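# Move every closet item onto the desk

## Task

Remove all objects from the closet and set each one on the desk so it rests there without the robot holding it; the robot must not topple or finish leaning.

## Robot and tools

ROBOT. A TidyBot++: one wheeled base (0.54 m long, 0.50 m wide, 0.38 m tall, four powered casters) carrying a single seven-joint arm with a two-finger gripper. The shoulder sits 0.12 m ahead of the base centre, 0.68 m up. Cameras: base_camera (fixed on the base) and wrist_camera (sees along the hand). The arm begins folded, hand down, hand up to 0.08 m ahead of the base front, elbow up to 1.15 m high.

FRAMES. Base frame: origin on the floor below the base centre, x forward, y left, z up. hand_pose is reported in it: the point between the finger pads, its z axis out along the fingers, its y axis the closing direction. Odometry frame = base frame at scene start; base_odometry counts wheel rotation, so slip looks like travel and drift of a few cm and degrees builds up. Heading is positive leftward, -3.142 to 3.142. base_tilt is in degrees, positive when leaning forward or right; about 1 degree of fixed bias.

execute_actions. Argument "actions": a list holding one action or none (none just reports state and images). An action may contain "base", "joints", "speeds"; its motions start together. "base" holds exactly one relative move from where the base last reported itself: translate_m (metres, forward +, -2 to 2), strafe_m (metres, left +, -2 to 2) or rotate_rad (radians, counter-clockwise from above +, -6.3 to 6.3). "joints" holds absolute targets by name, radians: joint_1_rad (any angle; positive is clockwise from above, opposite to rotate_rad), joint_2_rad shoulder -2.249 to 2.249, joint_3_rad any angle, joint_4_rad elbow -2.579 to 2.579, joint_5_rad any angle, joint_6_rad wrist -2.099 to 2.099, joint_7_rad any angle (hand down: positive turns it counter-clockwise from above; at 1.57 fingers open toward left and right), and gripper_pos from 0 (open, about 85 mm gap) to 1 (closed; gap roughly 85 x (1 - gripper_pos) mm). Unbounded joints go the short way, so turn them in steps below half a revolution. "speeds" caps top speed for this action only: translate_m and strafe_m 0.05 to 0.5 m/s, rotate_rad 0.1 to 1.57 rad/s (maxima are the defaults). A base move needing over 8.667 s at its capped speed is refused; an action ends by 15 s. Unknown keys or out-of-range numbers refuse the call with no motion. "cameras": list of base_camera, wrist_camera or all; omitted/null/all gives every camera, [] none. A joint or base left out of an action may keep driving toward its previous target.

ARM GEOMETRY. Upper arm 0.42 m, forearm 0.31 m, hand 0.31 m. With joint_1_rad 0, joint_3_rad 3.14, joint_5_rad 0 the arm moves in the base's x-z plane; tilts from vertical (forward +) are: upper arm = j2, forearm = j2 - j4, hand = j2 - j4 - j6. Hand reach ahead of the shoulder = sum of length x sin(tilt); height above it = sum of length x cos(tilt). From 3.14, raising joint_3_rad swings a forward-bent forearm to the right; raising joint_5_rad swings a forward-bent hand to the right. A downward hand reaches at most about 0.94 m above the floor, and only near the base. Closed fingertips protrude about 20 mm past the hand point.

OTHER TOOLS. wait(seconds 0 to 10): nothing new commanded, returns state and images. zoom_image(camera, region [x0, y0, x1, y1] pixels, origin top-left, at most 504 x 504): enlarges part of that camera's latest full image. read_manual(section, default "licences"): licence text only. finished_scene(scene): ends the current scene by its number, irreversibly, after the last command is held; its result says whether the goal was met. A reply with no tool call ends everything.

RESULT LINES. base_status and joint_status tell how each motion ended. "done": reached (for the base: wheels turned the full amount, even with slip). "off_target": stopped short, maybe still pushing. "contact_stop"/"time_out": target dropped, holds in place. "joint command not followed" plus "cause:": a self-collision check withheld all arm targets (gripper still acts); joints may show "not_followed" and be retried with later actions. on_its_own reports uncommanded motion. A jammed base pushes until timeout and may still say "done" while short. motor_effort: percent of each motor's maximum, positive toward higher joint values, peak in brackets; noisy and biased. gripper "done" at 1 means empty; "off_target" means something is held. "ARM HIT" means a hard strike on the base or arm. A Motor temperatures line lists each arm joint's temperature; MOTOR HOT appears from 60 °C, and at 75 °C an OVER-TEMPERATURE FAULT lets the arm sink (keys then say "limit_stop_at_motor_heat"; resend targets). Holding loads heats motors, even between calls.

ACCURACY. Friction leaves joints slightly off; correct by sending last command + (wanted - read). Under load the arm sags; never command a loaded joint to its current reading. Trust camera images over hand_pose, which may be 1 to 2 cm off.

AVOID. Torque fault (joints 1-4 104.5 N m, 5-7 51.3 N m; warnings at 56.7 and 29.4): the arm freezes 10 s and the call's remainder is skipped, while the base continues. Never drive the base while the arm is snagged, especially above about 0.8 m: it can topple. Pulling or pushing on a raised hand can lift wheels; retract the arm or back off to straighten. Nothing stops the arm from striking the base. Avoid drops, slams, slips and hard shoves; objects must rest on the desk on their own. Loose objects may occasionally be nudged by outside forces. Fewer robot seconds is better.

Each tool is called after "Request:" in YAML: its name, and indented under it one key for each argument.

## Session

Request:
execute_actions:
  actions: []

Scene clock: 0.00 s.
Motor temperatures (°C, as the motors report them): [34 29 26 31 35 38 44]
base_odometry: x=+0.000 y=+0.000 heading=+0.000 (m, m, rad; odometry frame)
base_tilt: forward=-0.1 right=+0.7 (deg)
base_status: not commanded
joint_positions: joint_1_rad=+0.022 joint_2_rad=-0.364 joint_3_rad=+3.183 joint_4_rad=-2.487 joint_5_rad=+0.043 joint_6_rad=-0.905 joint_7_rad=+1.597 gripper_pos=+0.000
joint_status: not commanded
motor_effort: joint_1_rad=+0 joint_2_rad=+0 joint_3_rad=+1 joint_4_rad=+9 joint_5_rad=-1 joint_6_rad=-1 joint_7_rad=+0 (%)
hand_pose: x=+0.2719 y=-0.0172 z=+0.6010 quat_wxyz=(+0.013, +0.998, -0.005, +0.056) (m; base frame)
pictures: base_camera, wrist_camera
Images, in order (width x height): base_camera 644x364, wrist_camera 644x476.

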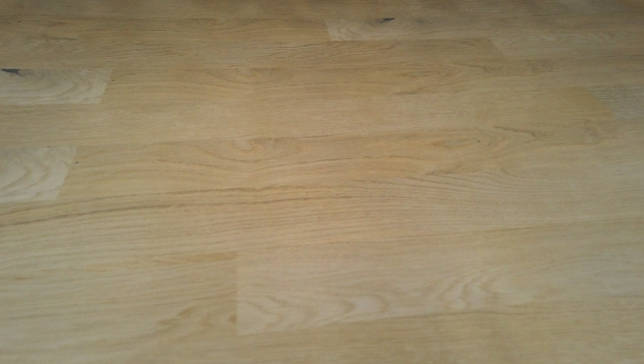

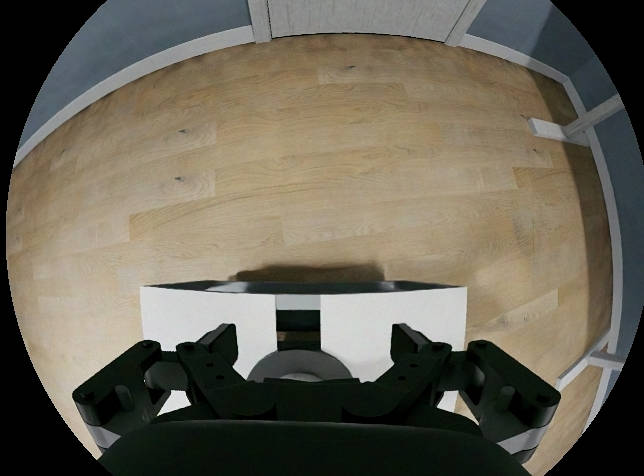

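Raise the hand to look forward.

Request:
execute_actions:
  actions:
    - {"joints":{"joint_6_rad":0.55}}
  cameras: ["wrist_camera"]

Request:
execute_actions:
  actions:
    - {"joints":{"joint_1_rad":1.5}}
  cameras: ["wrist_camera"]

Request:
execute_actions:
  actions:
    - {"joints":{"joint_1_rad":3.1}}
  cameras: ["wrist_camera"]

Request:
execute_actions:
  actions:
    - {"joints":{"joint_1_rad":-1.5}}
  cameras: ["wrist_camera"]

Scene clock: 7.27 s.
Motor temperatures (°C, as the motors report them): [34 29 26 31 35 38 44]
base_odometry: x=+0.000 y=+0.000 heading=+0.000 (m, m, rad; odometry frame)
base_tilt: forward=-0.1 right=+0.7 (deg)
base_status: not commanded
joint_positions: joint_1_rad=+0.022 joint_2_rad=-0.364 joint_3_rad=+3.183 joint_4_rad=-2.487 joint_5_rad=+0.043 joint_6_rad=+0.531 joint_7_rad=+1.597 gripper_pos=+0.000
joint_status: all done
motor_effort: joint_1_rad=+1(1) joint_2_rad=-7(5) joint_3_rad=+1(1) joint_4_rad=+17(17) joint_5_rad=-1(1) joint_6_rad=+9(9) joint_7_rad=+0(1) (%)
hand_pose: x=+0.5479 y=-0.0213 z=+0.9036 quat_wxyz=(+0.030, +0.715, +0.003, +0.699) (m; base frame)
pictures: wrist_camera
Images, in order (width x height): wrist_camera 644x476.

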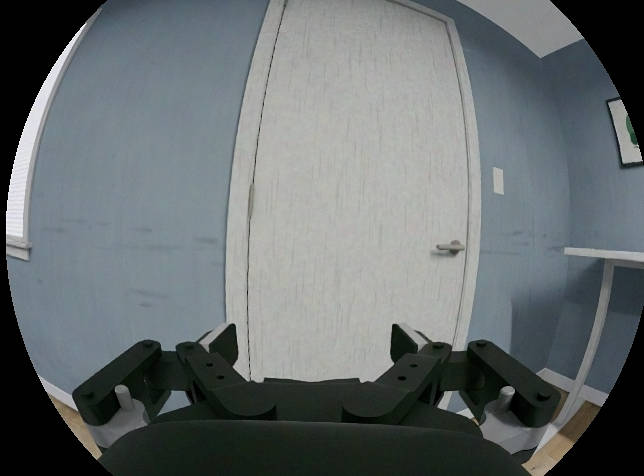

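Scene clock: 9.97 s.
Motor temperatures (°C, as the motors report them): [34 29 26 31 35 38 44]
base_odometry: x=+0.000 y=+0.000 heading=+0.000 (m, m, rad; odometry frame)
base_tilt: forward=-0.1 right=+0.7 (deg)
base_status: not commanded
joint_positions: joint_1_rad=+1.484 joint_2_rad=-0.364 joint_3_rad=+3.183 joint_4_rad=-2.487 joint_5_rad=+0.043 joint_6_rad=+0.531 joint_7_rad=+1.597 gripper_pos=+0.000
joint_status: all done
motor_effort: joint_1_rad=+1(0) joint_2_rad=-7(6) joint_3_rad=+1(1) joint_4_rad=+17(17) joint_5_rad=-1(1) joint_6_rad=+9(9) joint_7_rad=+0(0) (%)
hand_pose: x=+0.1444 y=-0.4287 z=+0.9036 quat_wxyz=(+0.489, +0.534, -0.475, +0.500) (m; base frame)
pictures: wrist_camera
Images, in order (width x height): wrist_camera 644x476.

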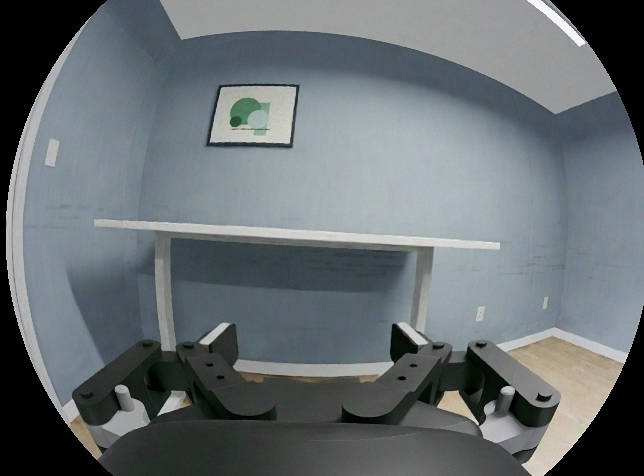

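Scene clock: 12.77 s.
Motor temperatures (°C, as the motors report them): [34 29 26 31 35 38 44]
base_odometry: x=+0.000 y=+0.000 heading=+0.000 (m, m, rad; odometry frame)
base_tilt: forward=-0.1 right=+0.7 (deg)
base_status: not commanded
joint_positions: joint_1_rad=+3.084 joint_2_rad=-0.364 joint_3_rad=+3.183 joint_4_rad=-2.487 joint_5_rad=+0.043 joint_6_rad=+0.531 joint_7_rad=+1.597 gripper_pos=+0.000
joint_status: all done
motor_effort: joint_1_rad=+0(1) joint_2_rad=-7(7) joint_3_rad=+1(1) joint_4_rad=+17(17) joint_5_rad=-1(2) joint_6_rad=+9(9) joint_7_rad=+0(0) (%)
hand_pose: x=-0.3102 y=-0.0129 z=+0.9036 quat_wxyz=(+0.699, +0.032, -0.714, -0.002) (m; base frame)
pictures: wrist_camera
Images, in order (width x height): wrist_camera 644x476.

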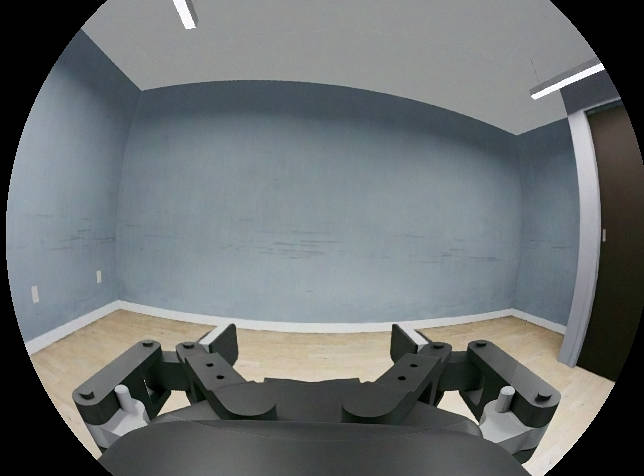

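Scene clock: 15.63 s.
Motor temperatures (°C, as the motors report them): [34 29 26 31 35 38 44]
base_odometry: x=+0.000 y=+0.000 heading=+0.000 (m, m, rad; odometry frame)
base_tilt: forward=-0.1 right=+0.6 (deg)
base_status: not commanded
joint_positions: joint_1_rad=+4.767 joint_2_rad=-0.364 joint_3_rad=+3.183 joint_4_rad=-2.487 joint_5_rad=+0.043 joint_6_rad=+0.531 joint_7_rad=+1.597 gripper_pos=+0.000
joint_status: all done
motor_effort: joint_1_rad=-1(0) joint_2_rad=-6(6) joint_3_rad=+0(1) joint_4_rad=+17(17) joint_5_rad=-1(1) joint_6_rad=+9(9) joint_7_rad=+0(1) (%)
hand_pose: x=+0.1543 y=+0.4280 z=+0.9036 quat_wxyz=(+0.464, -0.511, -0.499, -0.523) (m; base frame)
pictures: wrist_camera
Images, in order (width x height): wrist_camera 644x476.

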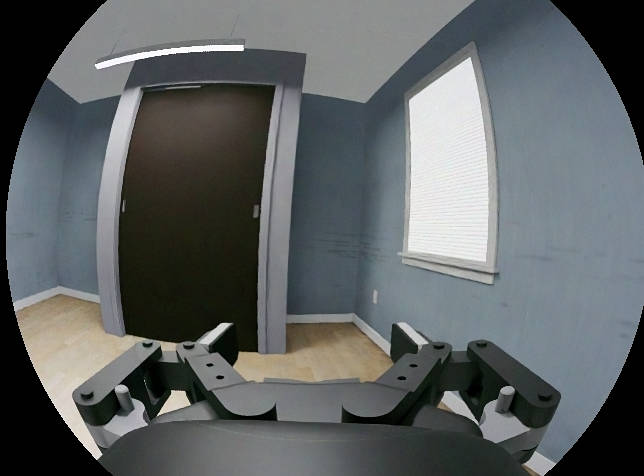

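Request:
execute_actions:
  actions:
    - {"base":{"rotate_rad":1.57},"joints":{"joint_1_rad":0.0}}
  cameras: []

Request:
execute_actions:
  actions:
    - {"base":{"strafe_m":0.7}}
  cameras: []

Request:
execute_actions:
  actions:
    - {"base":{"translate_m":0.5}}

Scene clock: 26.60 s.
Motor temperatures (°C, as the motors report them): [34 29 26 31 35 38 44]
base_odometry: x=+0.000 y=+0.000 heading=+1.570 (m, m, rad; odometry frame)
base_tilt: forward=-0.1 right=+0.7 (deg)
base_status: done
joint_positions: joint_1_rad=+6.267 joint_2_rad=-0.364 joint_3_rad=+3.183 joint_4_rad=-2.487 joint_5_rad=+0.043 joint_6_rad=+0.531 joint_7_rad=+1.597 gripper_pos=+0.000
joint_status: all done
motor_effort: joint_1_rad=-1(2) joint_2_rad=-7(8) joint_3_rad=+1(2) joint_4_rad=+17(17) joint_5_rad=-1(2) joint_6_rad=+9(9) joint_7_rad=+0(0) (%)
hand_pose: x=+0.5484 y=-0.0051 z=+0.9036 quat_wxyz=(-0.017, -0.714, -0.017, -0.699) (m; base frame)
pictures: none
No camera images: the call's "cameras" was empty. Leave "cameras" out to get every camera's image.

Scene clock: 29.37 s.
Motor temperatures (°C, as the motors report them): [34 29 26 31 35 38 44]
base_odometry: x=-0.700 y=+0.000 heading=+1.570 (m, m, rad; odometry frame)
base_tilt: forward=-0.1 right=+0.6 (deg)
base_status: done
joint_positions: joint_1_rad=+6.268 joint_2_rad=-0.364 joint_3_rad=+3.183 joint_4_rad=-2.487 joint_5_rad=+0.043 joint_6_rad=+0.531 joint_7_rad=+1.597 gripper_pos=+0.000
joint_status: not commanded
motor_effort: joint_1_rad=+0(1) joint_2_rad=-7(7) joint_3_rad=+0(1) joint_4_rad=+17(17) joint_5_rad=-1(2) joint_6_rad=+9(9) joint_7_rad=+0(0) (%)
hand_pose: x=+0.5484 y=-0.0052 z=+0.9036 quat_wxyz=(-0.017, -0.714, -0.017, -0.699) (m; base frame)
pictures: none
No camera images: the call's "cameras" was empty. Leave "cameras" out to get every camera's image.

Scene clock: 31.73 s.
Motor temperatures (°C, as the motors report them): [34 29 26 31 35 38 44]
base_odometry: x=-0.700 y=+0.500 heading=+1.571 (m, m, rad; odometry frame)
base_tilt: forward=-0.1 right=+0.7 (deg)
base_status: done
joint_positions: joint_1_rad=+6.268 joint_2_rad=-0.364 joint_3_rad=+3.183 joint_4_rad=-2.487 joint_5_rad=+0.043 joint_6_rad=+0.531 joint_7_rad=+1.597 gripper_pos=+0.000
joint_status: not commanded
motor_effort: joint_1_rad=+0(0) joint_2_rad=-6(11) joint_3_rad=+1(1) joint_4_rad=+17(18) joint_5_rad=-1(1) joint_6_rad=+9(10) joint_7_rad=+0(1) (%)
hand_pose: x=+0.5485 y=-0.0052 z=+0.9034 quat_wxyz=(-0.017, -0.715, -0.017, -0.699) (m; base frame)
pictures: base_camera, wrist_camera
Images, in order (width x height): base_camera 644x364, wrist_camera 644x476.

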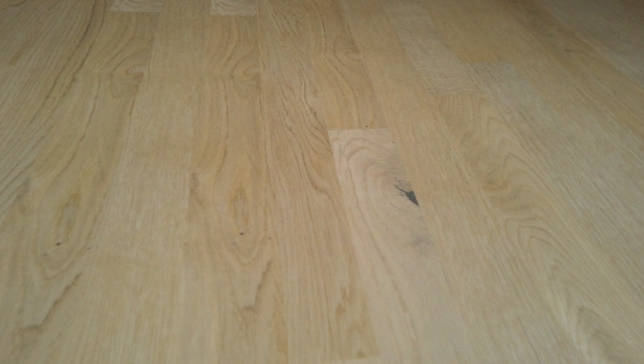

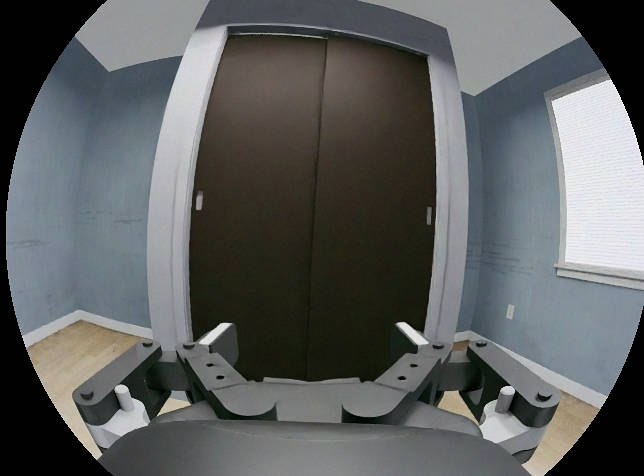

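Request:
zoom_image:
  camera: "wrist_camera"
  region: [380, 170, 480, 260]

Region (380, 170, 480, 260) of wrist_camera's 644x476 image, scaled by 5.040; it fills the top 454 rows of this view, and the rest is white.

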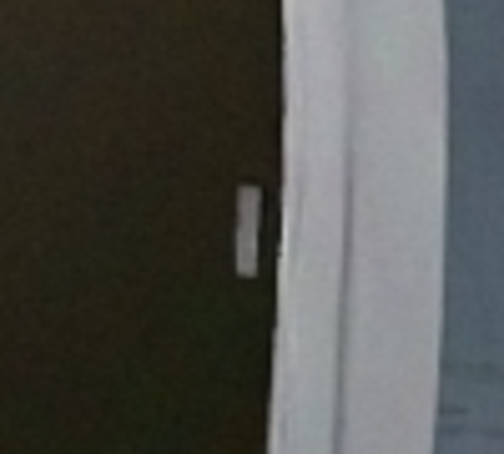

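Request:
execute_actions:
  actions:
    - {"base":{"rotate_rad":-0.08}}
  cameras: []

Request:
execute_actions:
  actions:
    - {"base":{"strafe_m":-0.45}}
  cameras: []

Request:
execute_actions:
  actions:
    - {"base":{"translate_m":0.4}}

Scene clock: 43.20 s.
Motor temperatures (°C, as the motors report them): [34 29 26 31 35 38 44]
base_odometry: x=-0.700 y=+0.500 heading=+1.491 (m, m, rad; odometry frame)
base_tilt: forward=+0.0 right=+0.7 (deg)
base_status: done
joint_positions: joint_1_rad=+6.272 joint_2_rad=-0.364 joint_3_rad=+3.183 joint_4_rad=-2.487 joint_5_rad=+0.043 joint_6_rad=+0.531 joint_7_rad=+1.597 gripper_pos=+0.000
joint_status: not commanded
motor_effort: joint_1_rad=+1(0) joint_2_rad=-7(8) joint_3_rad=+0(2) joint_4_rad=+17(17) joint_5_rad=-1(2) joint_6_rad=+9(9) joint_7_rad=+0(0) (%)
hand_pose: x=+0.5485 y=-0.0070 z=+0.9034 quat_wxyz=(-0.019, -0.715, -0.015, -0.699) (m; base frame)
pictures: none
No camera images: the call's "cameras" was empty. Leave "cameras" out to get every camera's image.

Scene clock: 45.50 s.
Motor temperatures (°C, as the motors report them): [34 29 26 31 35 38 44]
base_odometry: x=-0.251 y=+0.464 heading=+1.491 (m, m, rad; odometry frame)
base_tilt: forward=-0.1 right=+0.7 (deg)
base_status: done
joint_positions: joint_1_rad=+6.272 joint_2_rad=-0.364 joint_3_rad=+3.184 joint_4_rad=-2.487 joint_5_rad=+0.043 joint_6_rad=+0.531 joint_7_rad=+1.597 gripper_pos=+0.000
joint_status: not commanded
motor_effort: joint_1_rad=+1(1) joint_2_rad=-7(9) joint_3_rad=+0(2) joint_4_rad=+17(17) joint_5_rad=-1(2) joint_6_rad=+9(9) joint_7_rad=+0(0) (%)
hand_pose: x=+0.5485 y=-0.0071 z=+0.9034 quat_wxyz=(-0.019, -0.715, -0.015, -0.699) (m; base frame)
pictures: none
No camera images: the call's "cameras" was empty. Leave "cameras" out to get every camera's image.

Scene clock: 47.63 s.
Motor temperatures (°C, as the motors report them): [34 29 26 31 35 38 44]
base_odometry: x=-0.219 y=+0.863 heading=+1.491 (m, m, rad; odometry frame)
base_tilt: forward=-0.1 right=+0.6 (deg)
base_status: done
joint_positions: joint_1_rad=+6.272 joint_2_rad=-0.364 joint_3_rad=+3.184 joint_4_rad=-2.487 joint_5_rad=+0.043 joint_6_rad=+0.531 joint_7_rad=+1.597 gripper_pos=+0.000
joint_status: not commanded
motor_effort: joint_1_rad=+1(0) joint_2_rad=-7(11) joint_3_rad=+1(1) joint_4_rad=+17(18) joint_5_rad=-1(1) joint_6_rad=+9(10) joint_7_rad=+0(0) (%)
hand_pose: x=+0.5485 y=-0.0071 z=+0.9033 quat_wxyz=(-0.019, -0.715, -0.015, -0.699) (m; base frame)
pictures: base_camera, wrist_camera
Images, in order (width x height): base_camera 644x364, wrist_camera 644x476.

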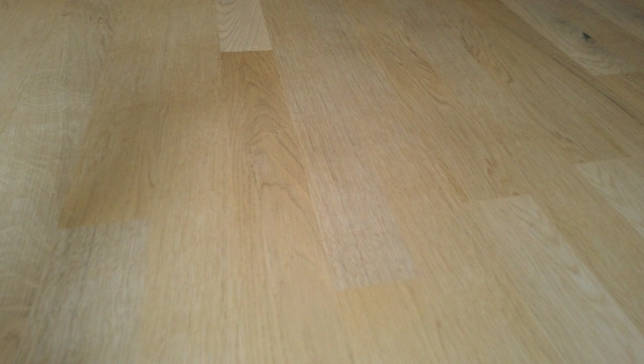

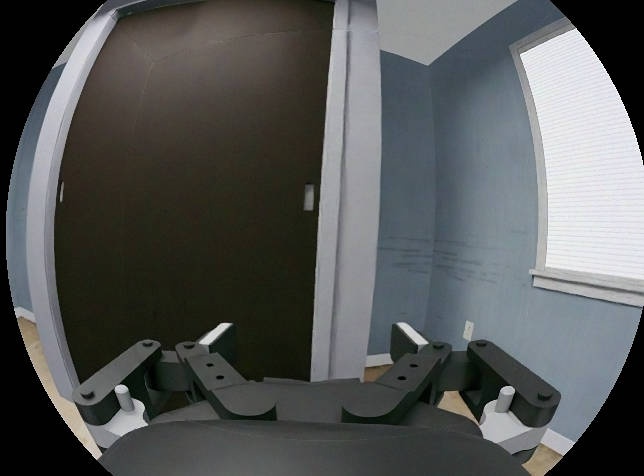

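Request:
execute_actions:
  actions:
    - {"base":{"rotate_rad":0.15},"joints":{"joint_2_rad":0.2,"joint_4_rad":-1.4,"joint_6_rad":0.03,"joint_3_rad":3.14,"joint_5_rad":0,"joint_7_rad":1.57}}

Scene clock: 58.07 s.
Motor temperatures (°C, as the motors report them): [34 29 26 31 35 38 44]
base_odometry: x=-0.219 y=+0.863 heading=+1.641 (m, m, rad; odometry frame)
base_tilt: forward=-0.1 right=+0.7 (deg)
base_status: done
joint_positions: joint_1_rad=+6.272 joint_2_rad=+0.176 joint_3_rad=+3.158 joint_4_rad=-1.418 joint_5_rad=+0.030 joint_6_rad=+0.071 joint_7_rad=+1.597 gripper_pos=+0.000
joint_status: all done
motor_effort: joint_1_rad=+0(2) joint_2_rad=-30(30) joint_3_rad=+0(1) joint_4_rad=+19(19) joint_5_rad=-1(1) joint_6_rad=+9(10) joint_7_rad=+0(0) (%)
hand_pose: x=+0.8180 y=+0.0000 z=+1.1037 quat_wxyz=(-0.022, -0.690, -0.020, -0.724) (m; base frame)
pictures: base_camera, wrist_camera
Images, in order (width x height): base_camera 644x364, wrist_camera 644x476.

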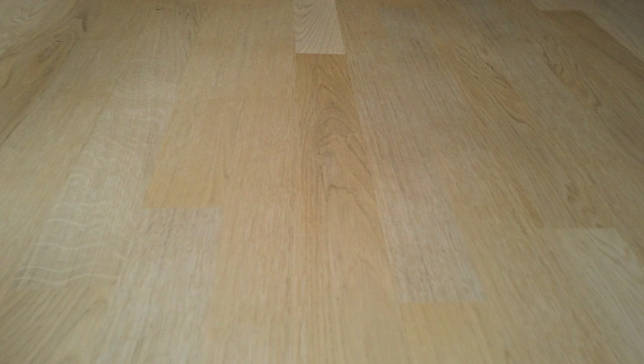

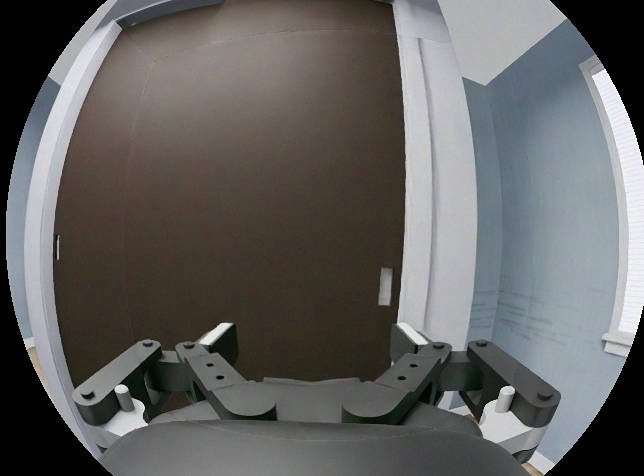

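Request:
execute_actions:
  actions:
    - {"base":{"strafe_m":-0.19},"joints":{"joint_4_rad":-1.5,"joint_6_rad":0.06,"gripper_pos":0.4}}
  cameras: []

Request:
execute_actions:
  actions:
    - {"base":{"translate_m":0.25}}

Scene clock: 66.03 s.
Motor temperatures (°C, as the motors report them): [34 29 26 31 35 38 44]
base_odometry: x=-0.030 y=+0.877 heading=+1.642 (m, m, rad; odometry frame)
base_tilt: forward=+0.0 right=+0.7 (deg)
base_status: done
joint_positions: joint_1_rad=+6.282 joint_2_rad=+0.182 joint_3_rad=+3.149 joint_4_rad=-1.490 joint_5_rad=+0.030 joint_6_rad=+0.071 joint_7_rad=+1.597 gripper_pos=+0.400
joint_status: all done
motor_effort: joint_1_rad=+0(2) joint_2_rad=-30(32) joint_3_rad=+0(1) joint_4_rad=+19(20) joint_5_rad=-1(1) joint_6_rad=+9(11) joint_7_rad=+0(0) (%)
hand_pose: x=+0.8193 y=-0.0019 z=+1.0538 quat_wxyz=(-0.021, -0.718, -0.019, -0.696) (m; base frame)
pictures: none
No camera images: the call's "cameras" was empty. Leave "cameras" out to get every camera's image.

Scene clock: 67.80 s.
Motor temperatures (°C, as the motors report them): [34 29 26 31 35 38 44]
base_odometry: x=-0.047 y=+1.127 heading=+1.642 (m, m, rad; odometry frame)
base_tilt: forward=-0.1 right=+0.6 (deg)
base_status: done
joint_positions: joint_1_rad=+6.282 joint_2_rad=+0.192 joint_3_rad=+3.149 joint_4_rad=-1.490 joint_5_rad=+0.030 joint_6_rad=+0.071 joint_7_rad=+1.597 gripper_pos=+0.400
joint_status: not commanded
motor_effort: joint_1_rad=+0(1) joint_2_rad=-31(34) joint_3_rad=+0(0) joint_4_rad=+19(20) joint_5_rad=-1(1) joint_6_rad=+9(10) joint_7_rad=-1(0) (%)
hand_pose: x=+0.8229 y=-0.0019 z=+1.0470 quat_wxyz=(-0.021, -0.721, -0.019, -0.692) (m; base frame)
pictures: base_camera, wrist_camera
Images, in order (width x height): base_camera 644x364, wrist_camera 644x476.

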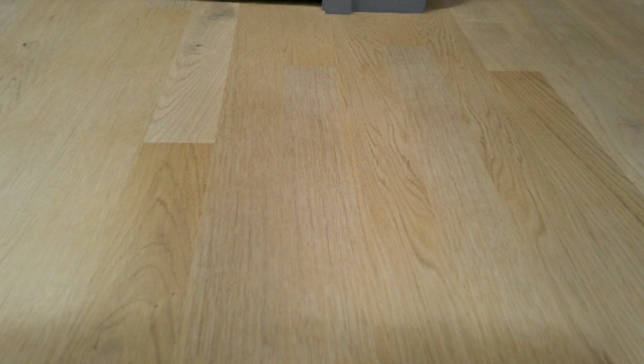

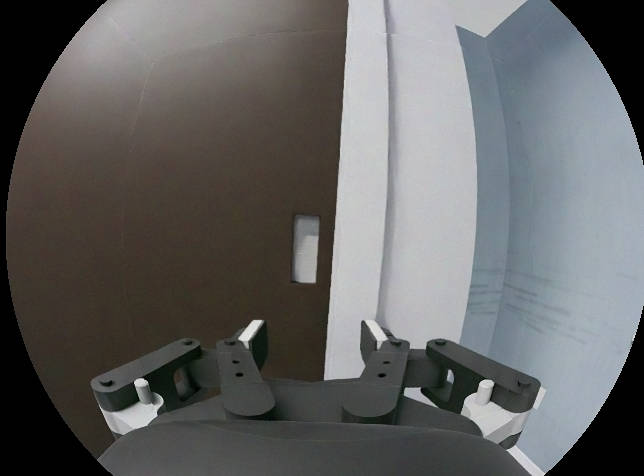

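Request:
execute_actions:
  actions:
    - {"base":{"strafe_m":0.015},"joints":{"joint_6_rad":0.14,"gripper_pos":1}}
  cameras: []

Request:
execute_actions:
  actions:
    - {"base":{"translate_m":0.12},"speeds":{"translate_m":0.15}}
  cameras: ["wrist_camera"]

Scene clock: 76.57 s.
Motor temperatures (°C, as the motors report them): [34 29 26 31 35 38 44]
base_odometry: x=-0.062 y=+1.126 heading=+1.642 (m, m, rad; odometry frame)
base_tilt: forward=-0.1 right=+0.7 (deg)
base_status: done
joint_positions: joint_1_rad=+6.281 joint_2_rad=+0.192 joint_3_rad=+3.145 joint_4_rad=-1.490 joint_5_rad=+0.030 joint_6_rad=+0.105 joint_7_rad=+1.597 gripper_pos=+0.999
joint_status: all done
motor_effort: joint_1_rad=+0(2) joint_2_rad=-31(32) joint_3_rad=+0(1) joint_4_rad=+19(20) joint_5_rad=-1(1) joint_6_rad=+9(10) joint_7_rad=+0(0) (%)
hand_pose: x=+0.8231 y=+0.0017 z=+1.0574 quat_wxyz=(-0.019, -0.709, -0.021, -0.704) (m; base frame)
pictures: none
No camera images: the call's "cameras" was empty. Leave "cameras" out to get every camera's image.

Scene clock: 78.03 s.
Motor temperatures (°C, as the motors report them): [34 29 26 31 35 38 44]
base_odometry: x=-0.071 y=+1.246 heading=+1.642 (m, m, rad; odometry frame)
base_tilt: forward=-0.1 right=+0.6 (deg)
base_status: done
joint_positions: joint_1_rad=+6.281 joint_2_rad=+0.193 joint_3_rad=+3.145 joint_4_rad=-1.491 joint_5_rad=+0.030 joint_6_rad=+0.105 joint_7_rad=+1.597 gripper_pos=+0.999
joint_status: not commanded
motor_effort: joint_1_rad=+0(1) joint_2_rad=-32(35) joint_3_rad=+0(0) joint_4_rad=+20(20) joint_5_rad=-1(1) joint_6_rad=+9(10) joint_7_rad=+0(0) (%)
hand_pose: x=+0.8234 y=+0.0017 z=+1.0570 quat_wxyz=(-0.019, -0.710, -0.021, -0.704) (m; base frame)
pictures: wrist_camera
Images, in order (width x height): wrist_camera 644x476.

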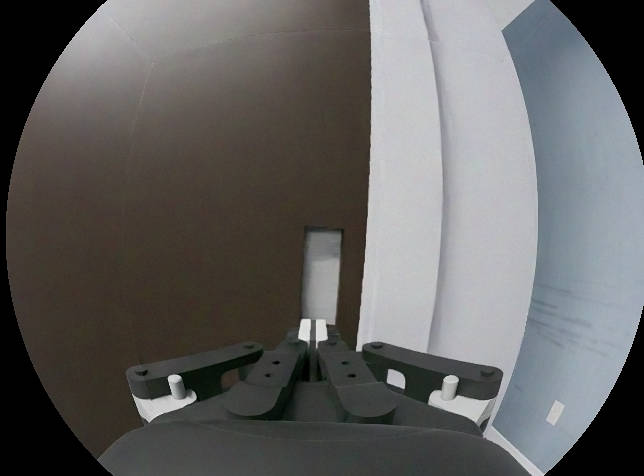

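Request:
execute_actions:
  actions:
    - {"base":{"translate_m":0.06},"joints":{"joint_1_rad":0.012},"speeds":{"translate_m":0.1}}
  cameras: ["wrist_camera"]

Scene clock: 86.33 s.
Motor temperatures (°C, as the motors report them): [34 29 26 31 35 38 44]
base_odometry: x=-0.076 y=+1.305 heading=+1.642 (m, m, rad; odometry frame)
base_tilt: forward=+0.0 right=+0.7 (deg)
base_status: done
joint_positions: joint_1_rad=+6.284 joint_2_rad=+0.194 joint_3_rad=+3.145 joint_4_rad=-1.491 joint_5_rad=+0.030 joint_6_rad=+0.105 joint_7_rad=+1.597 gripper_pos=+0.999
joint_status: all done
motor_effort: joint_1_rad=+1(1) joint_2_rad=-32(34) joint_3_rad=+0(1) joint_4_rad=+19(20) joint_5_rad=-1(1) joint_6_rad=+9(10) joint_7_rad=+0(1) (%)
hand_pose: x=+0.8239 y=-0.0007 z=+1.0560 quat_wxyz=(-0.020, -0.710, -0.019, -0.704) (m; base frame)
pictures: wrist_camera
Images, in order (width x height): wrist_camera 644x476.

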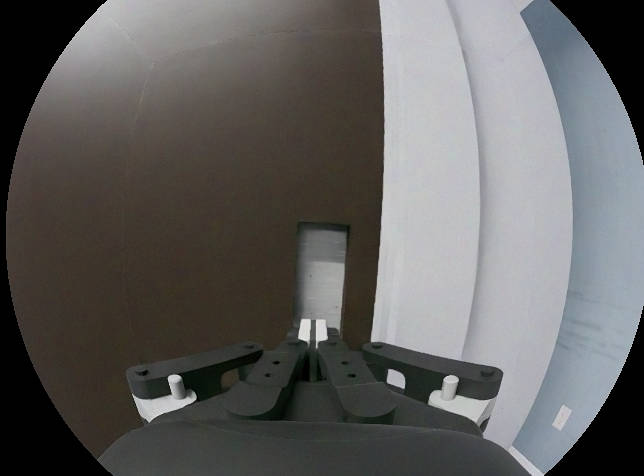

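Request:
execute_actions:
  actions:
    - {"base":{"translate_m":0.045},"speeds":{"translate_m":0.06}}
  cameras: ["wrist_camera"]

Request:
execute_actions:
  actions:
    - {"base":{"strafe_m":0.15},"speeds":{"strafe_m":0.1}}
  cameras: ["wrist_camera"]

Scene clock: 92.33 s.
Motor temperatures (°C, as the motors report them): [34 29 26 31 35 38 44]
base_odometry: x=-0.079 y=+1.350 heading=+1.643 (m, m, rad; odometry frame)
base_tilt: forward=-0.1 right=+0.6 (deg)
base_status: done
joint_positions: joint_1_rad=+6.287 joint_2_rad=+0.166 joint_3_rad=+3.145 joint_4_rad=-1.520 joint_5_rad=+0.029 joint_6_rad=+0.105 joint_7_rad=+1.597 gripper_pos=+0.999
joint_status: not commanded
motor_effort: joint_1_rad=+0(4) joint_2_rad=-23(33) joint_3_rad=+1(2) joint_4_rad=+23(26) joint_5_rad=-1(1) joint_6_rad=+12(15) joint_7_rad=+0(1) (%)
hand_pose: x=+0.8123 y=-0.0022 z=+1.0573 quat_wxyz=(-0.021, -0.711, -0.019, -0.703) (m; base frame)
pictures: wrist_camera
Images, in order (width x height): wrist_camera 644x476.

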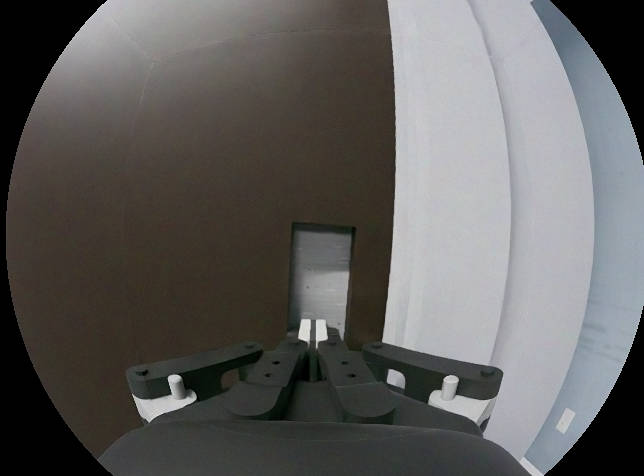

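Scene clock: 94.37 s.
Motor temperatures (°C, as the motors report them): [34 29 26 31 35 38 44]
base_odometry: x=-0.229 y=+1.340 heading=+1.642 (m, m, rad; odometry frame)
base_tilt: forward=-0.1 right=+0.7 (deg)
base_status: done
joint_positions: joint_1_rad=+6.324 joint_2_rad=+0.156 joint_3_rad=+3.162 joint_4_rad=-1.531 joint_5_rad=+0.026 joint_6_rad=+0.105 joint_7_rad=+1.597 gripper_pos=+0.999
joint_status: not commanded
motor_effort: joint_1_rad=-4(9) joint_2_rad=-16(30) joint_3_rad=-3(8) joint_4_rad=+28(28) joint_5_rad=-1(0) joint_6_rad=+16(16) joint_7_rad=+0(0) (%)
hand_pose: x=+0.8072 y=-0.0386 z=+1.0572 quat_wxyz=(-0.040, -0.711, +0.001, -0.702) (m; base frame)
pictures: wrist_camera
Images, in order (width x height): wrist_camera 644x476.

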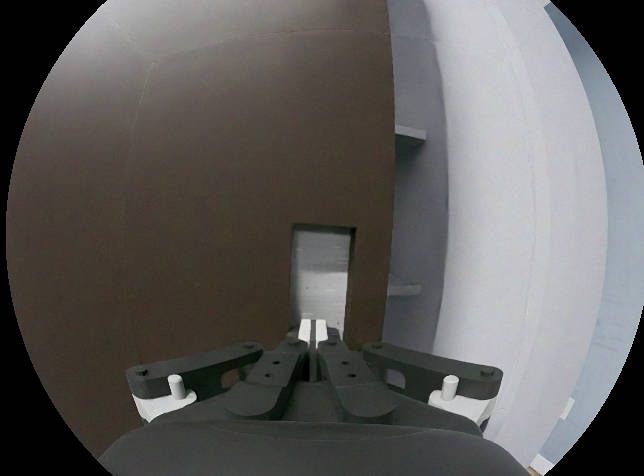

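Request:
execute_actions:
  actions:
    - {"base":{"translate_m":-0.012},"speeds":{"translate_m":0.06}}
  cameras: []

Request:
execute_actions:
  actions:
    - {"base":{"strafe_m":0.43},"speeds":{"strafe_m":0.15}}
  cameras: ["wrist_camera"]

Request:
execute_actions:
  actions:
    - {"base":{"translate_m":-0.25}}
  cameras: []

Request:
execute_actions:
  actions:
    - {"base":{"strafe_m":-0.3},"joints":{"joint_1_rad":0,"joint_6_rad":-0.2,"gripper_pos":0}}

Scene clock: 105.63 s.
Motor temperatures (°C, as the motors report them): [34 29 26 32 35 38 44]
base_odometry: x=-0.228 y=+1.328 heading=+1.642 (m, m, rad; odometry frame)
base_tilt: forward=+0.0 right=+0.7 (deg)
base_status: done
joint_positions: joint_1_rad=+6.320 joint_2_rad=+0.181 joint_3_rad=+3.161 joint_4_rad=-1.503 joint_5_rad=+0.026 joint_6_rad=+0.106 joint_7_rad=+1.597 gripper_pos=+0.999
joint_status: not commanded
motor_effort: joint_1_rad=-2(3) joint_2_rad=-30(31) joint_3_rad=-1(2) joint_4_rad=+19(28) joint_5_rad=-1(1) joint_6_rad=+9(15) joint_7_rad=+1(0) (%)
hand_pose: x=+0.8178 y=-0.0358 z=+1.0576 quat_wxyz=(-0.038, -0.710, -0.001, -0.703) (m; base frame)
pictures: none
No camera images: the call's "cameras" was empty. Leave "cameras" out to get every camera's image.

Scene clock: 109.17 s.
Motor temperatures (°C, as the motors report them): [34 29 26 32 35 38 44]
base_odometry: x=-0.657 y=+1.297 heading=+1.642 (m, m, rad; odometry frame)
base_tilt: forward=-0.1 right=+0.7 (deg)
base_status: done
joint_positions: joint_1_rad=+6.361 joint_2_rad=+0.135 joint_3_rad=+3.195 joint_4_rad=-1.555 joint_5_rad=+0.022 joint_6_rad=+0.106 joint_7_rad=+1.597 gripper_pos=+0.999
joint_status: not commanded
motor_effort: joint_1_rad=-11(18) joint_2_rad=-12(30) joint_3_rad=-8(13) joint_4_rad=+32(33) joint_5_rad=+0(0) joint_6_rad=+20(20) joint_7_rad=+1(1) (%)
hand_pose: x=+0.7942 y=-0.0840 z=+1.0576 quat_wxyz=(-0.064, -0.711, +0.026, -0.700) (m; base frame)
pictures: wrist_camera
Images, in order (width x height): wrist_camera 644x476.

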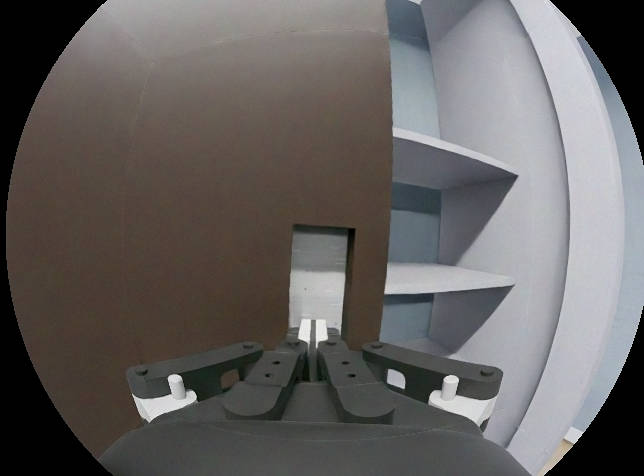

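Scene clock: 110.93 s.
Motor temperatures (°C, as the motors report them): [34 29 26 32 35 38 44]
base_odometry: x=-0.639 y=+1.047 heading=+1.642 (m, m, rad; odometry frame)
base_tilt: forward=+0.0 right=+0.6 (deg)
base_status: done
joint_positions: joint_1_rad=+6.298 joint_2_rad=+0.199 joint_3_rad=+3.143 joint_4_rad=-1.498 joint_5_rad=+0.022 joint_6_rad=+0.106 joint_7_rad=+1.597 gripper_pos=+0.999
joint_status: not commanded
motor_effort: joint_1_rad=+1(11) joint_2_rad=-30(35) joint_3_rad=+0(8) joint_4_rad=+19(31) joint_5_rad=-1(0) joint_6_rad=+9(19) joint_7_rad=+0(0) (%)
hand_pose: x=+0.8252 y=-0.0093 z=+1.0486 quat_wxyz=(-0.022, -0.714, -0.012, -0.700) (m; base frame)
pictures: none
No camera images: the call's "cameras" was empty. Leave "cameras" out to get every camera's image.

Scene clock: 112.87 s.
Motor temperatures (°C, as the motors report them): [34 29 26 32 35 38 44]
base_odometry: x=-0.340 y=+1.068 heading=+1.641 (m, m, rad; odometry frame)
base_tilt: forward=-0.1 right=+0.7 (deg)
base_status: done
joint_positions: joint_1_rad=+6.291 joint_2_rad=+0.200 joint_3_rad=+3.144 joint_4_rad=-1.504 joint_5_rad=+0.022 joint_6_rad=-0.180 joint_7_rad=+1.597 gripper_pos=+0.000
joint_status: all done
motor_effort: joint_1_rad=+1(4) joint_2_rad=-31(34) joint_3_rad=+0(2) joint_4_rad=+19(21) joint_5_rad=-1(1) joint_6_rad=+9(10) joint_7_rad=+0(1) (%)
hand_pose: x=+0.8104 y=-0.0070 z=+0.9566 quat_wxyz=(-0.019, -0.809, -0.014, -0.588) (m; base frame)
pictures: base_camera, wrist_camera
Images, in order (width x height): base_camera 644x364, wrist_camera 644x476.

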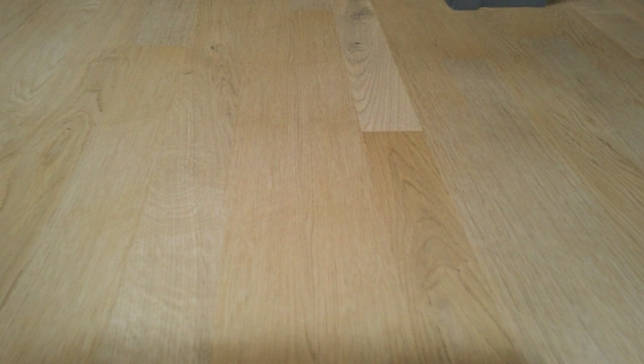

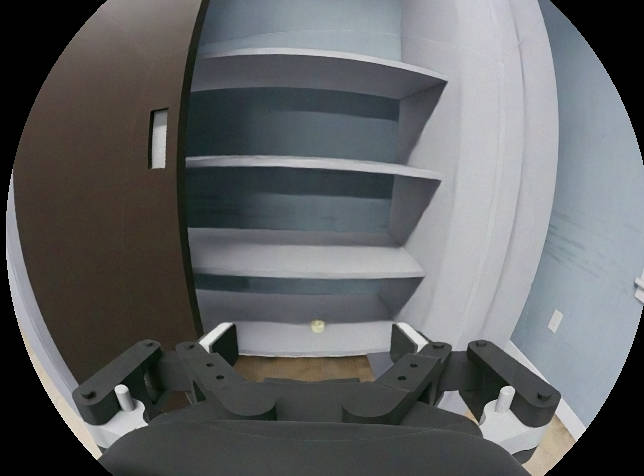

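Request:
execute_actions:
  actions:
    - {"base":{"translate_m":-0.1},"joints":{"joint_2_rad":1.3,"joint_4_rad":-0.85,"joint_6_rad":-0.05}}
  cameras: ["wrist_camera"]

Scene clock: 123.50 s.
Motor temperatures (°C, as the motors report them): [34 30 26 32 35 38 44]
base_odometry: x=-0.333 y=+0.968 heading=+1.641 (m, m, rad; odometry frame)
base_tilt: forward=-0.1 right=+0.7 (deg)
base_status: done
joint_positions: joint_1_rad=+6.291 joint_2_rad=+1.285 joint_3_rad=+3.144 joint_4_rad=-0.869 joint_5_rad=+0.022 joint_6_rad=-0.091 joint_7_rad=+1.597 gripper_pos=+0.000
joint_status: all done
motor_effort: joint_1_rad=+0(0) joint_2_rad=-56(60) joint_3_rad=+0(1) joint_4_rad=+15(21) joint_5_rad=-1(1) joint_6_rad=+7(9) joint_7_rad=+0(0) (%)
hand_pose: x=+1.0282 y=-0.0079 z=+0.4329 quat_wxyz=(-0.014, -0.901, -0.018, -0.433) (m; base frame)
pictures: wrist_camera
Images, in order (width x height): wrist_camera 644x476.

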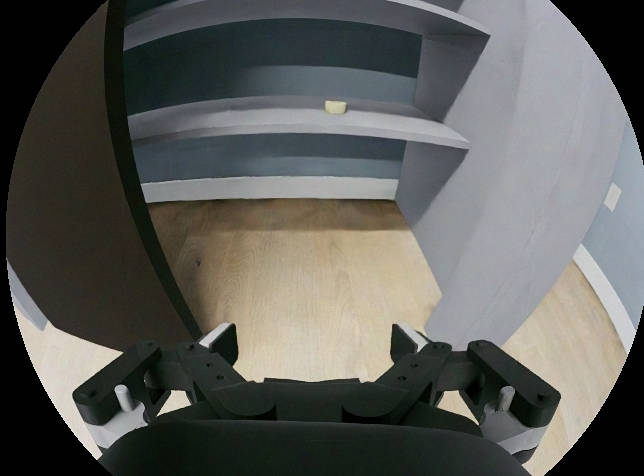

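Request:
execute_actions:
  actions:
    - {"base":{"strafe_m":-0.04},"joints":{"joint_2_rad":1.0,"joint_4_rad":-1.5,"joint_6_rad":0.6}}
  cameras: []

Request:
execute_actions:
  actions:
    - {"base":{"translate_m":0.3}}
  cameras: ["wrist_camera"]

Scene clock: 131.60 s.
Motor temperatures (°C, as the motors report them): [34 30 26 32 35 38 44]
base_odometry: x=-0.292 y=+0.971 heading=+1.641 (m, m, rad; odometry frame)
base_tilt: forward=-0.1 right=+0.7 (deg)
base_status: done
joint_positions: joint_1_rad=+6.291 joint_2_rad=+1.022 joint_3_rad=+3.144 joint_4_rad=-1.481 joint_5_rad=+0.022 joint_6_rad=+0.561 joint_7_rad=+1.597 gripper_pos=+0.000
joint_status: all done
motor_effort: joint_1_rad=+0(4) joint_2_rad=-49(58) joint_3_rad=+0(2) joint_4_rad=+13(15) joint_5_rad=-1(1) joint_6_rad=+8(9) joint_7_rad=-1(0) (%)
hand_pose: x=+0.9556 y=-0.0033 z=+0.5365 quat_wxyz=(-0.011, -0.825, -0.018, -0.565) (m; base frame)
pictures: none
No camera images: the call's "cameras" was empty. Leave "cameras" out to get every camera's image.

Scene clock: 133.50 s.
Motor temperatures (°C, as the motors report them): [34 30 26 32 35 38 44]
base_odometry: x=-0.313 y=+1.271 heading=+1.641 (m, m, rad; odometry frame)
base_tilt: forward=+0.0 right=+0.7 (deg)
base_status: done
joint_positions: joint_1_rad=+6.291 joint_2_rad=+1.021 joint_3_rad=+3.144 joint_4_rad=-1.485 joint_5_rad=+0.022 joint_6_rad=+0.562 joint_7_rad=+1.597 gripper_pos=+0.000
joint_status: not commanded
motor_effort: joint_1_rad=+0(0) joint_2_rad=-49(50) joint_3_rad=+0(1) joint_4_rad=+12(13) joint_5_rad=-1(1) joint_6_rad=+8(9) joint_7_rad=+0(0) (%)
hand_pose: x=+0.9541 y=-0.0033 z=+0.5349 quat_wxyz=(-0.011, -0.826, -0.018, -0.563) (m; base frame)
pictures: wrist_camera
Images, in order (width x height): wrist_camera 644x476.

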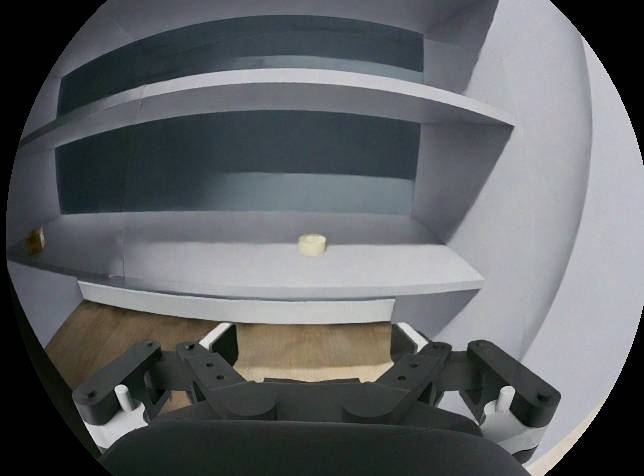

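Request:
execute_actions:
  actions:
    - {"base":{"translate_m":0.14},"speeds":{"translate_m":0.2}}
  cameras: ["wrist_camera"]

Scene clock: 140.63 s.
Motor temperatures (°C, as the motors report them): [34 30 26 32 35 38 44]
base_odometry: x=-0.323 y=+1.410 heading=+1.640 (m, m, rad; odometry frame)
base_tilt: forward=-0.1 right=+0.7 (deg)
base_status: done
joint_positions: joint_1_rad=+6.291 joint_2_rad=+1.021 joint_3_rad=+3.144 joint_4_rad=-1.487 joint_5_rad=+0.022 joint_6_rad=+0.562 joint_7_rad=+1.597 gripper_pos=+0.000
joint_status: not commanded
motor_effort: joint_1_rad=+0(2) joint_2_rad=-48(50) joint_3_rad=+0(1) joint_4_rad=+12(13) joint_5_rad=-1(2) joint_6_rad=+8(9) joint_7_rad=+1(1) (%)
hand_pose: x=+0.9535 y=-0.0033 z=+0.5343 quat_wxyz=(-0.011, -0.826, -0.018, -0.563) (m; base frame)
pictures: wrist_camera
Images, in order (width x height): wrist_camera 644x476.

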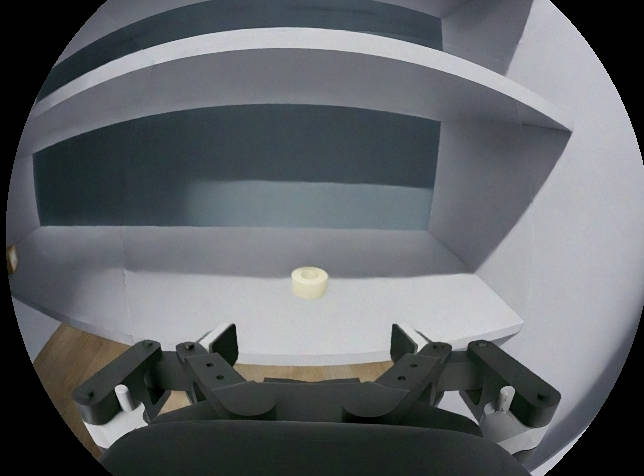

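Request:
execute_actions:
  actions:
    - {"base":{"translate_m":0.14},"speeds":{"translate_m":0.2}}
  cameras: []

Request:
execute_actions:
  actions:
    - {"joints":{"joint_6_rad":0.37}}
  cameras: ["wrist_camera"]

Scene clock: 149.83 s.
Motor temperatures (°C, as the motors report them): [34 31 26 32 35 38 44]
base_odometry: x=-0.332 y=+1.550 heading=+1.640 (m, m, rad; odometry frame)
base_tilt: forward=+0.0 right=+0.7 (deg)
base_status: done
joint_positions: joint_1_rad=+6.291 joint_2_rad=+1.021 joint_3_rad=+3.144 joint_4_rad=-1.488 joint_5_rad=+0.022 joint_6_rad=+0.563 joint_7_rad=+1.597 gripper_pos=+0.000
joint_status: not commanded
motor_effort: joint_1_rad=+0(2) joint_2_rad=-48(51) joint_3_rad=+0(1) joint_4_rad=+12(14) joint_5_rad=-1(2) joint_6_rad=+8(9) joint_7_rad=-1(0) (%)
hand_pose: x=+0.9531 y=-0.0033 z=+0.5340 quat_wxyz=(-0.011, -0.827, -0.018, -0.562) (m; base frame)
pictures: none
No camera images: the call's "cameras" was empty. Leave "cameras" out to get every camera's image.

Scene clock: 150.57 s.
Motor temperatures (°C, as the motors report them): [34 31 26 32 35 38 44]
base_odometry: x=-0.332 y=+1.550 heading=+1.640 (m, m, rad; odometry frame)
base_tilt: forward=+0.0 right=+0.7 (deg)
base_status: not commanded
joint_positions: joint_1_rad=+6.291 joint_2_rad=+1.016 joint_3_rad=+3.144 joint_4_rad=-1.494 joint_5_rad=+0.022 joint_6_rad=+0.396 joint_7_rad=+1.597 gripper_pos=+0.000
joint_status: all done
motor_effort: joint_1_rad=-1(0) joint_2_rad=-50(51) joint_3_rad=+0(0) joint_4_rad=+12(14) joint_5_rad=-1(1) joint_6_rad=+8(9) joint_7_rad=+0(0) (%)
hand_pose: x=+0.9288 y=-0.0041 z=+0.4891 quat_wxyz=(-0.011, -0.871, -0.019, -0.492) (m; base frame)
pictures: wrist_camera
Images, in order (width x height): wrist_camera 644x476.

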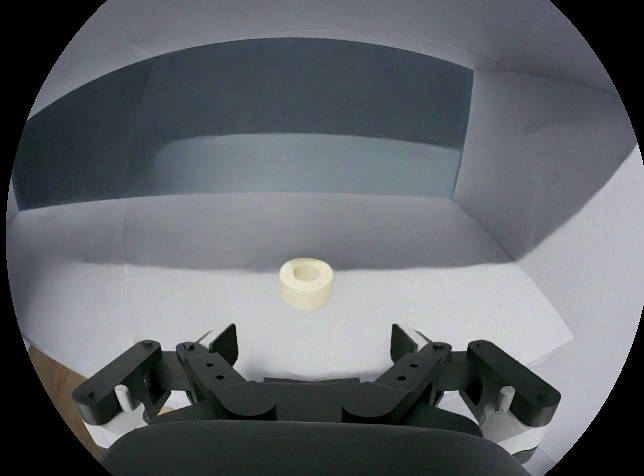

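Request:
execute_actions:
  actions:
    - {"base":{"translate_m":0.09},"speeds":{"translate_m":0.2},"joints":{"joint_2_rad":1.06}}
  cameras: ["wrist_camera"]

Scene clock: 157.40 s.
Motor temperatures (°C, as the motors report them): [34 31 26 32 35 38 45]
base_odometry: x=-0.338 y=+1.640 heading=+1.640 (m, m, rad; odometry frame)
base_tilt: forward=+0.0 right=+0.7 (deg)
base_status: done
joint_positions: joint_1_rad=+6.291 joint_2_rad=+1.043 joint_3_rad=+3.144 joint_4_rad=-1.494 joint_5_rad=+0.022 joint_6_rad=+0.396 joint_7_rad=+1.597 gripper_pos=+0.000
joint_status: all done
motor_effort: joint_1_rad=-1(2) joint_2_rad=-48(50) joint_3_rad=+0(1) joint_4_rad=+12(13) joint_5_rad=-1(1) joint_6_rad=+7(8) joint_7_rad=+1(1) (%)
hand_pose: x=+0.9232 y=-0.0041 z=+0.4669 quat_wxyz=(-0.011, -0.877, -0.019, -0.479) (m; base frame)
pictures: wrist_camera
Images, in order (width x height): wrist_camera 644x476.

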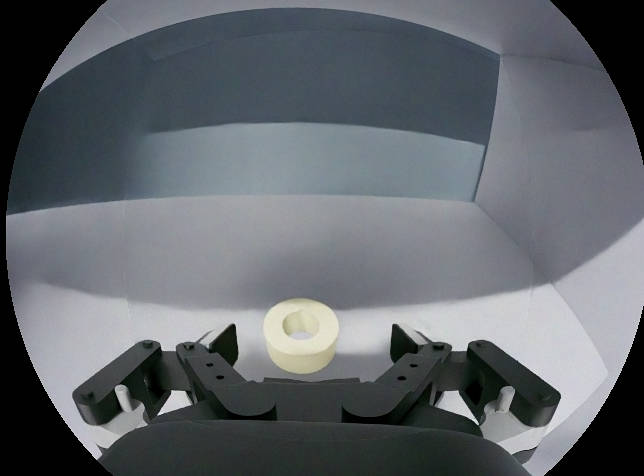

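Lower further along.

Request:
execute_actions:
  actions:
    - {"base":{"translate_m":0.02},"speeds":{"translate_m":0.1},"joints":{"joint_2_rad":1.11}}
  cameras: ["wrist_camera"]

Request:
execute_actions:
  actions:
    - {"joints":{"gripper_pos":1}}
  cameras: ["wrist_camera"]

Scene clock: 163.07 s.
Motor temperatures (°C, as the motors report them): [34 31 26 32 35 38 45]
base_odometry: x=-0.340 y=+1.660 heading=+1.639 (m, m, rad; odometry frame)
base_tilt: forward=-0.1 right=+0.6 (deg)
base_status: done
joint_positions: joint_1_rad=+6.291 joint_2_rad=+1.088 joint_3_rad=+3.144 joint_4_rad=-1.495 joint_5_rad=+0.022 joint_6_rad=+0.396 joint_7_rad=+1.597 gripper_pos=+0.000
joint_status: all done
motor_effort: joint_1_rad=+1(3) joint_2_rad=-42(50) joint_3_rad=+0(1) joint_4_rad=+8(13) joint_5_rad=-1(0) joint_6_rad=+4(8) joint_7_rad=+1(1) (%)
hand_pose: x=+0.9125 y=-0.0040 z=+0.4307 quat_wxyz=(-0.010, -0.888, -0.019, -0.459) (m; base frame)
pictures: wrist_camera
Images, in order (width x height): wrist_camera 644x476.

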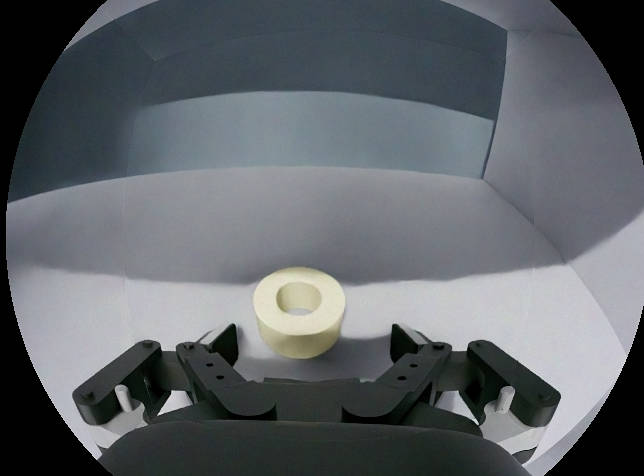

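Scene clock: 164.17 s.
Motor temperatures (°C, as the motors report them): [34 31 26 32 35 38 45]
base_odometry: x=-0.340 y=+1.660 heading=+1.639 (m, m, rad; odometry frame)
base_tilt: forward=-0.1 right=+0.7 (deg)
base_status: not commanded
joint_positions: joint_1_rad=+6.283 joint_2_rad=+1.081 joint_3_rad=+3.139 joint_4_rad=-1.494 joint_5_rad=+0.022 joint_6_rad=+0.396 joint_7_rad=+1.597 gripper_pos=+0.543
joint_status: gripper_pos off_target (ended at +0.543, target +1.000)
motor_effort: joint_1_rad=+1(4) joint_2_rad=-41(45) joint_3_rad=+1(2) joint_4_rad=+8(10) joint_5_rad=-1(2) joint_6_rad=+3(6) joint_7_rad=+0(0) (%)
hand_pose: x=+0.9145 y=+0.0053 z=+0.4369 quat_wxyz=(-0.006, -0.886, -0.022, -0.463) (m; base frame)
pictures: wrist_camera
Images, in order (width x height): wrist_camera 644x476.

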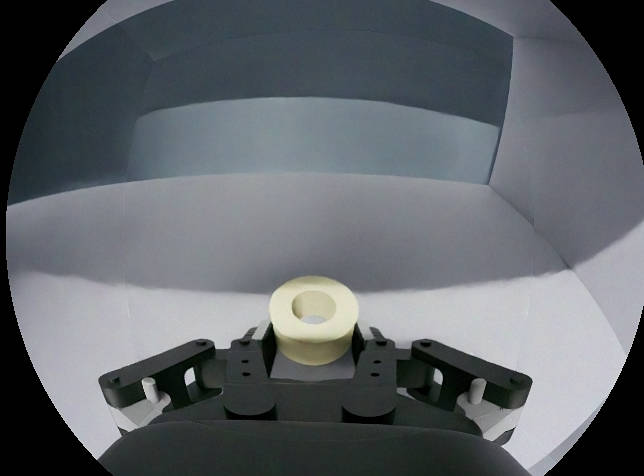

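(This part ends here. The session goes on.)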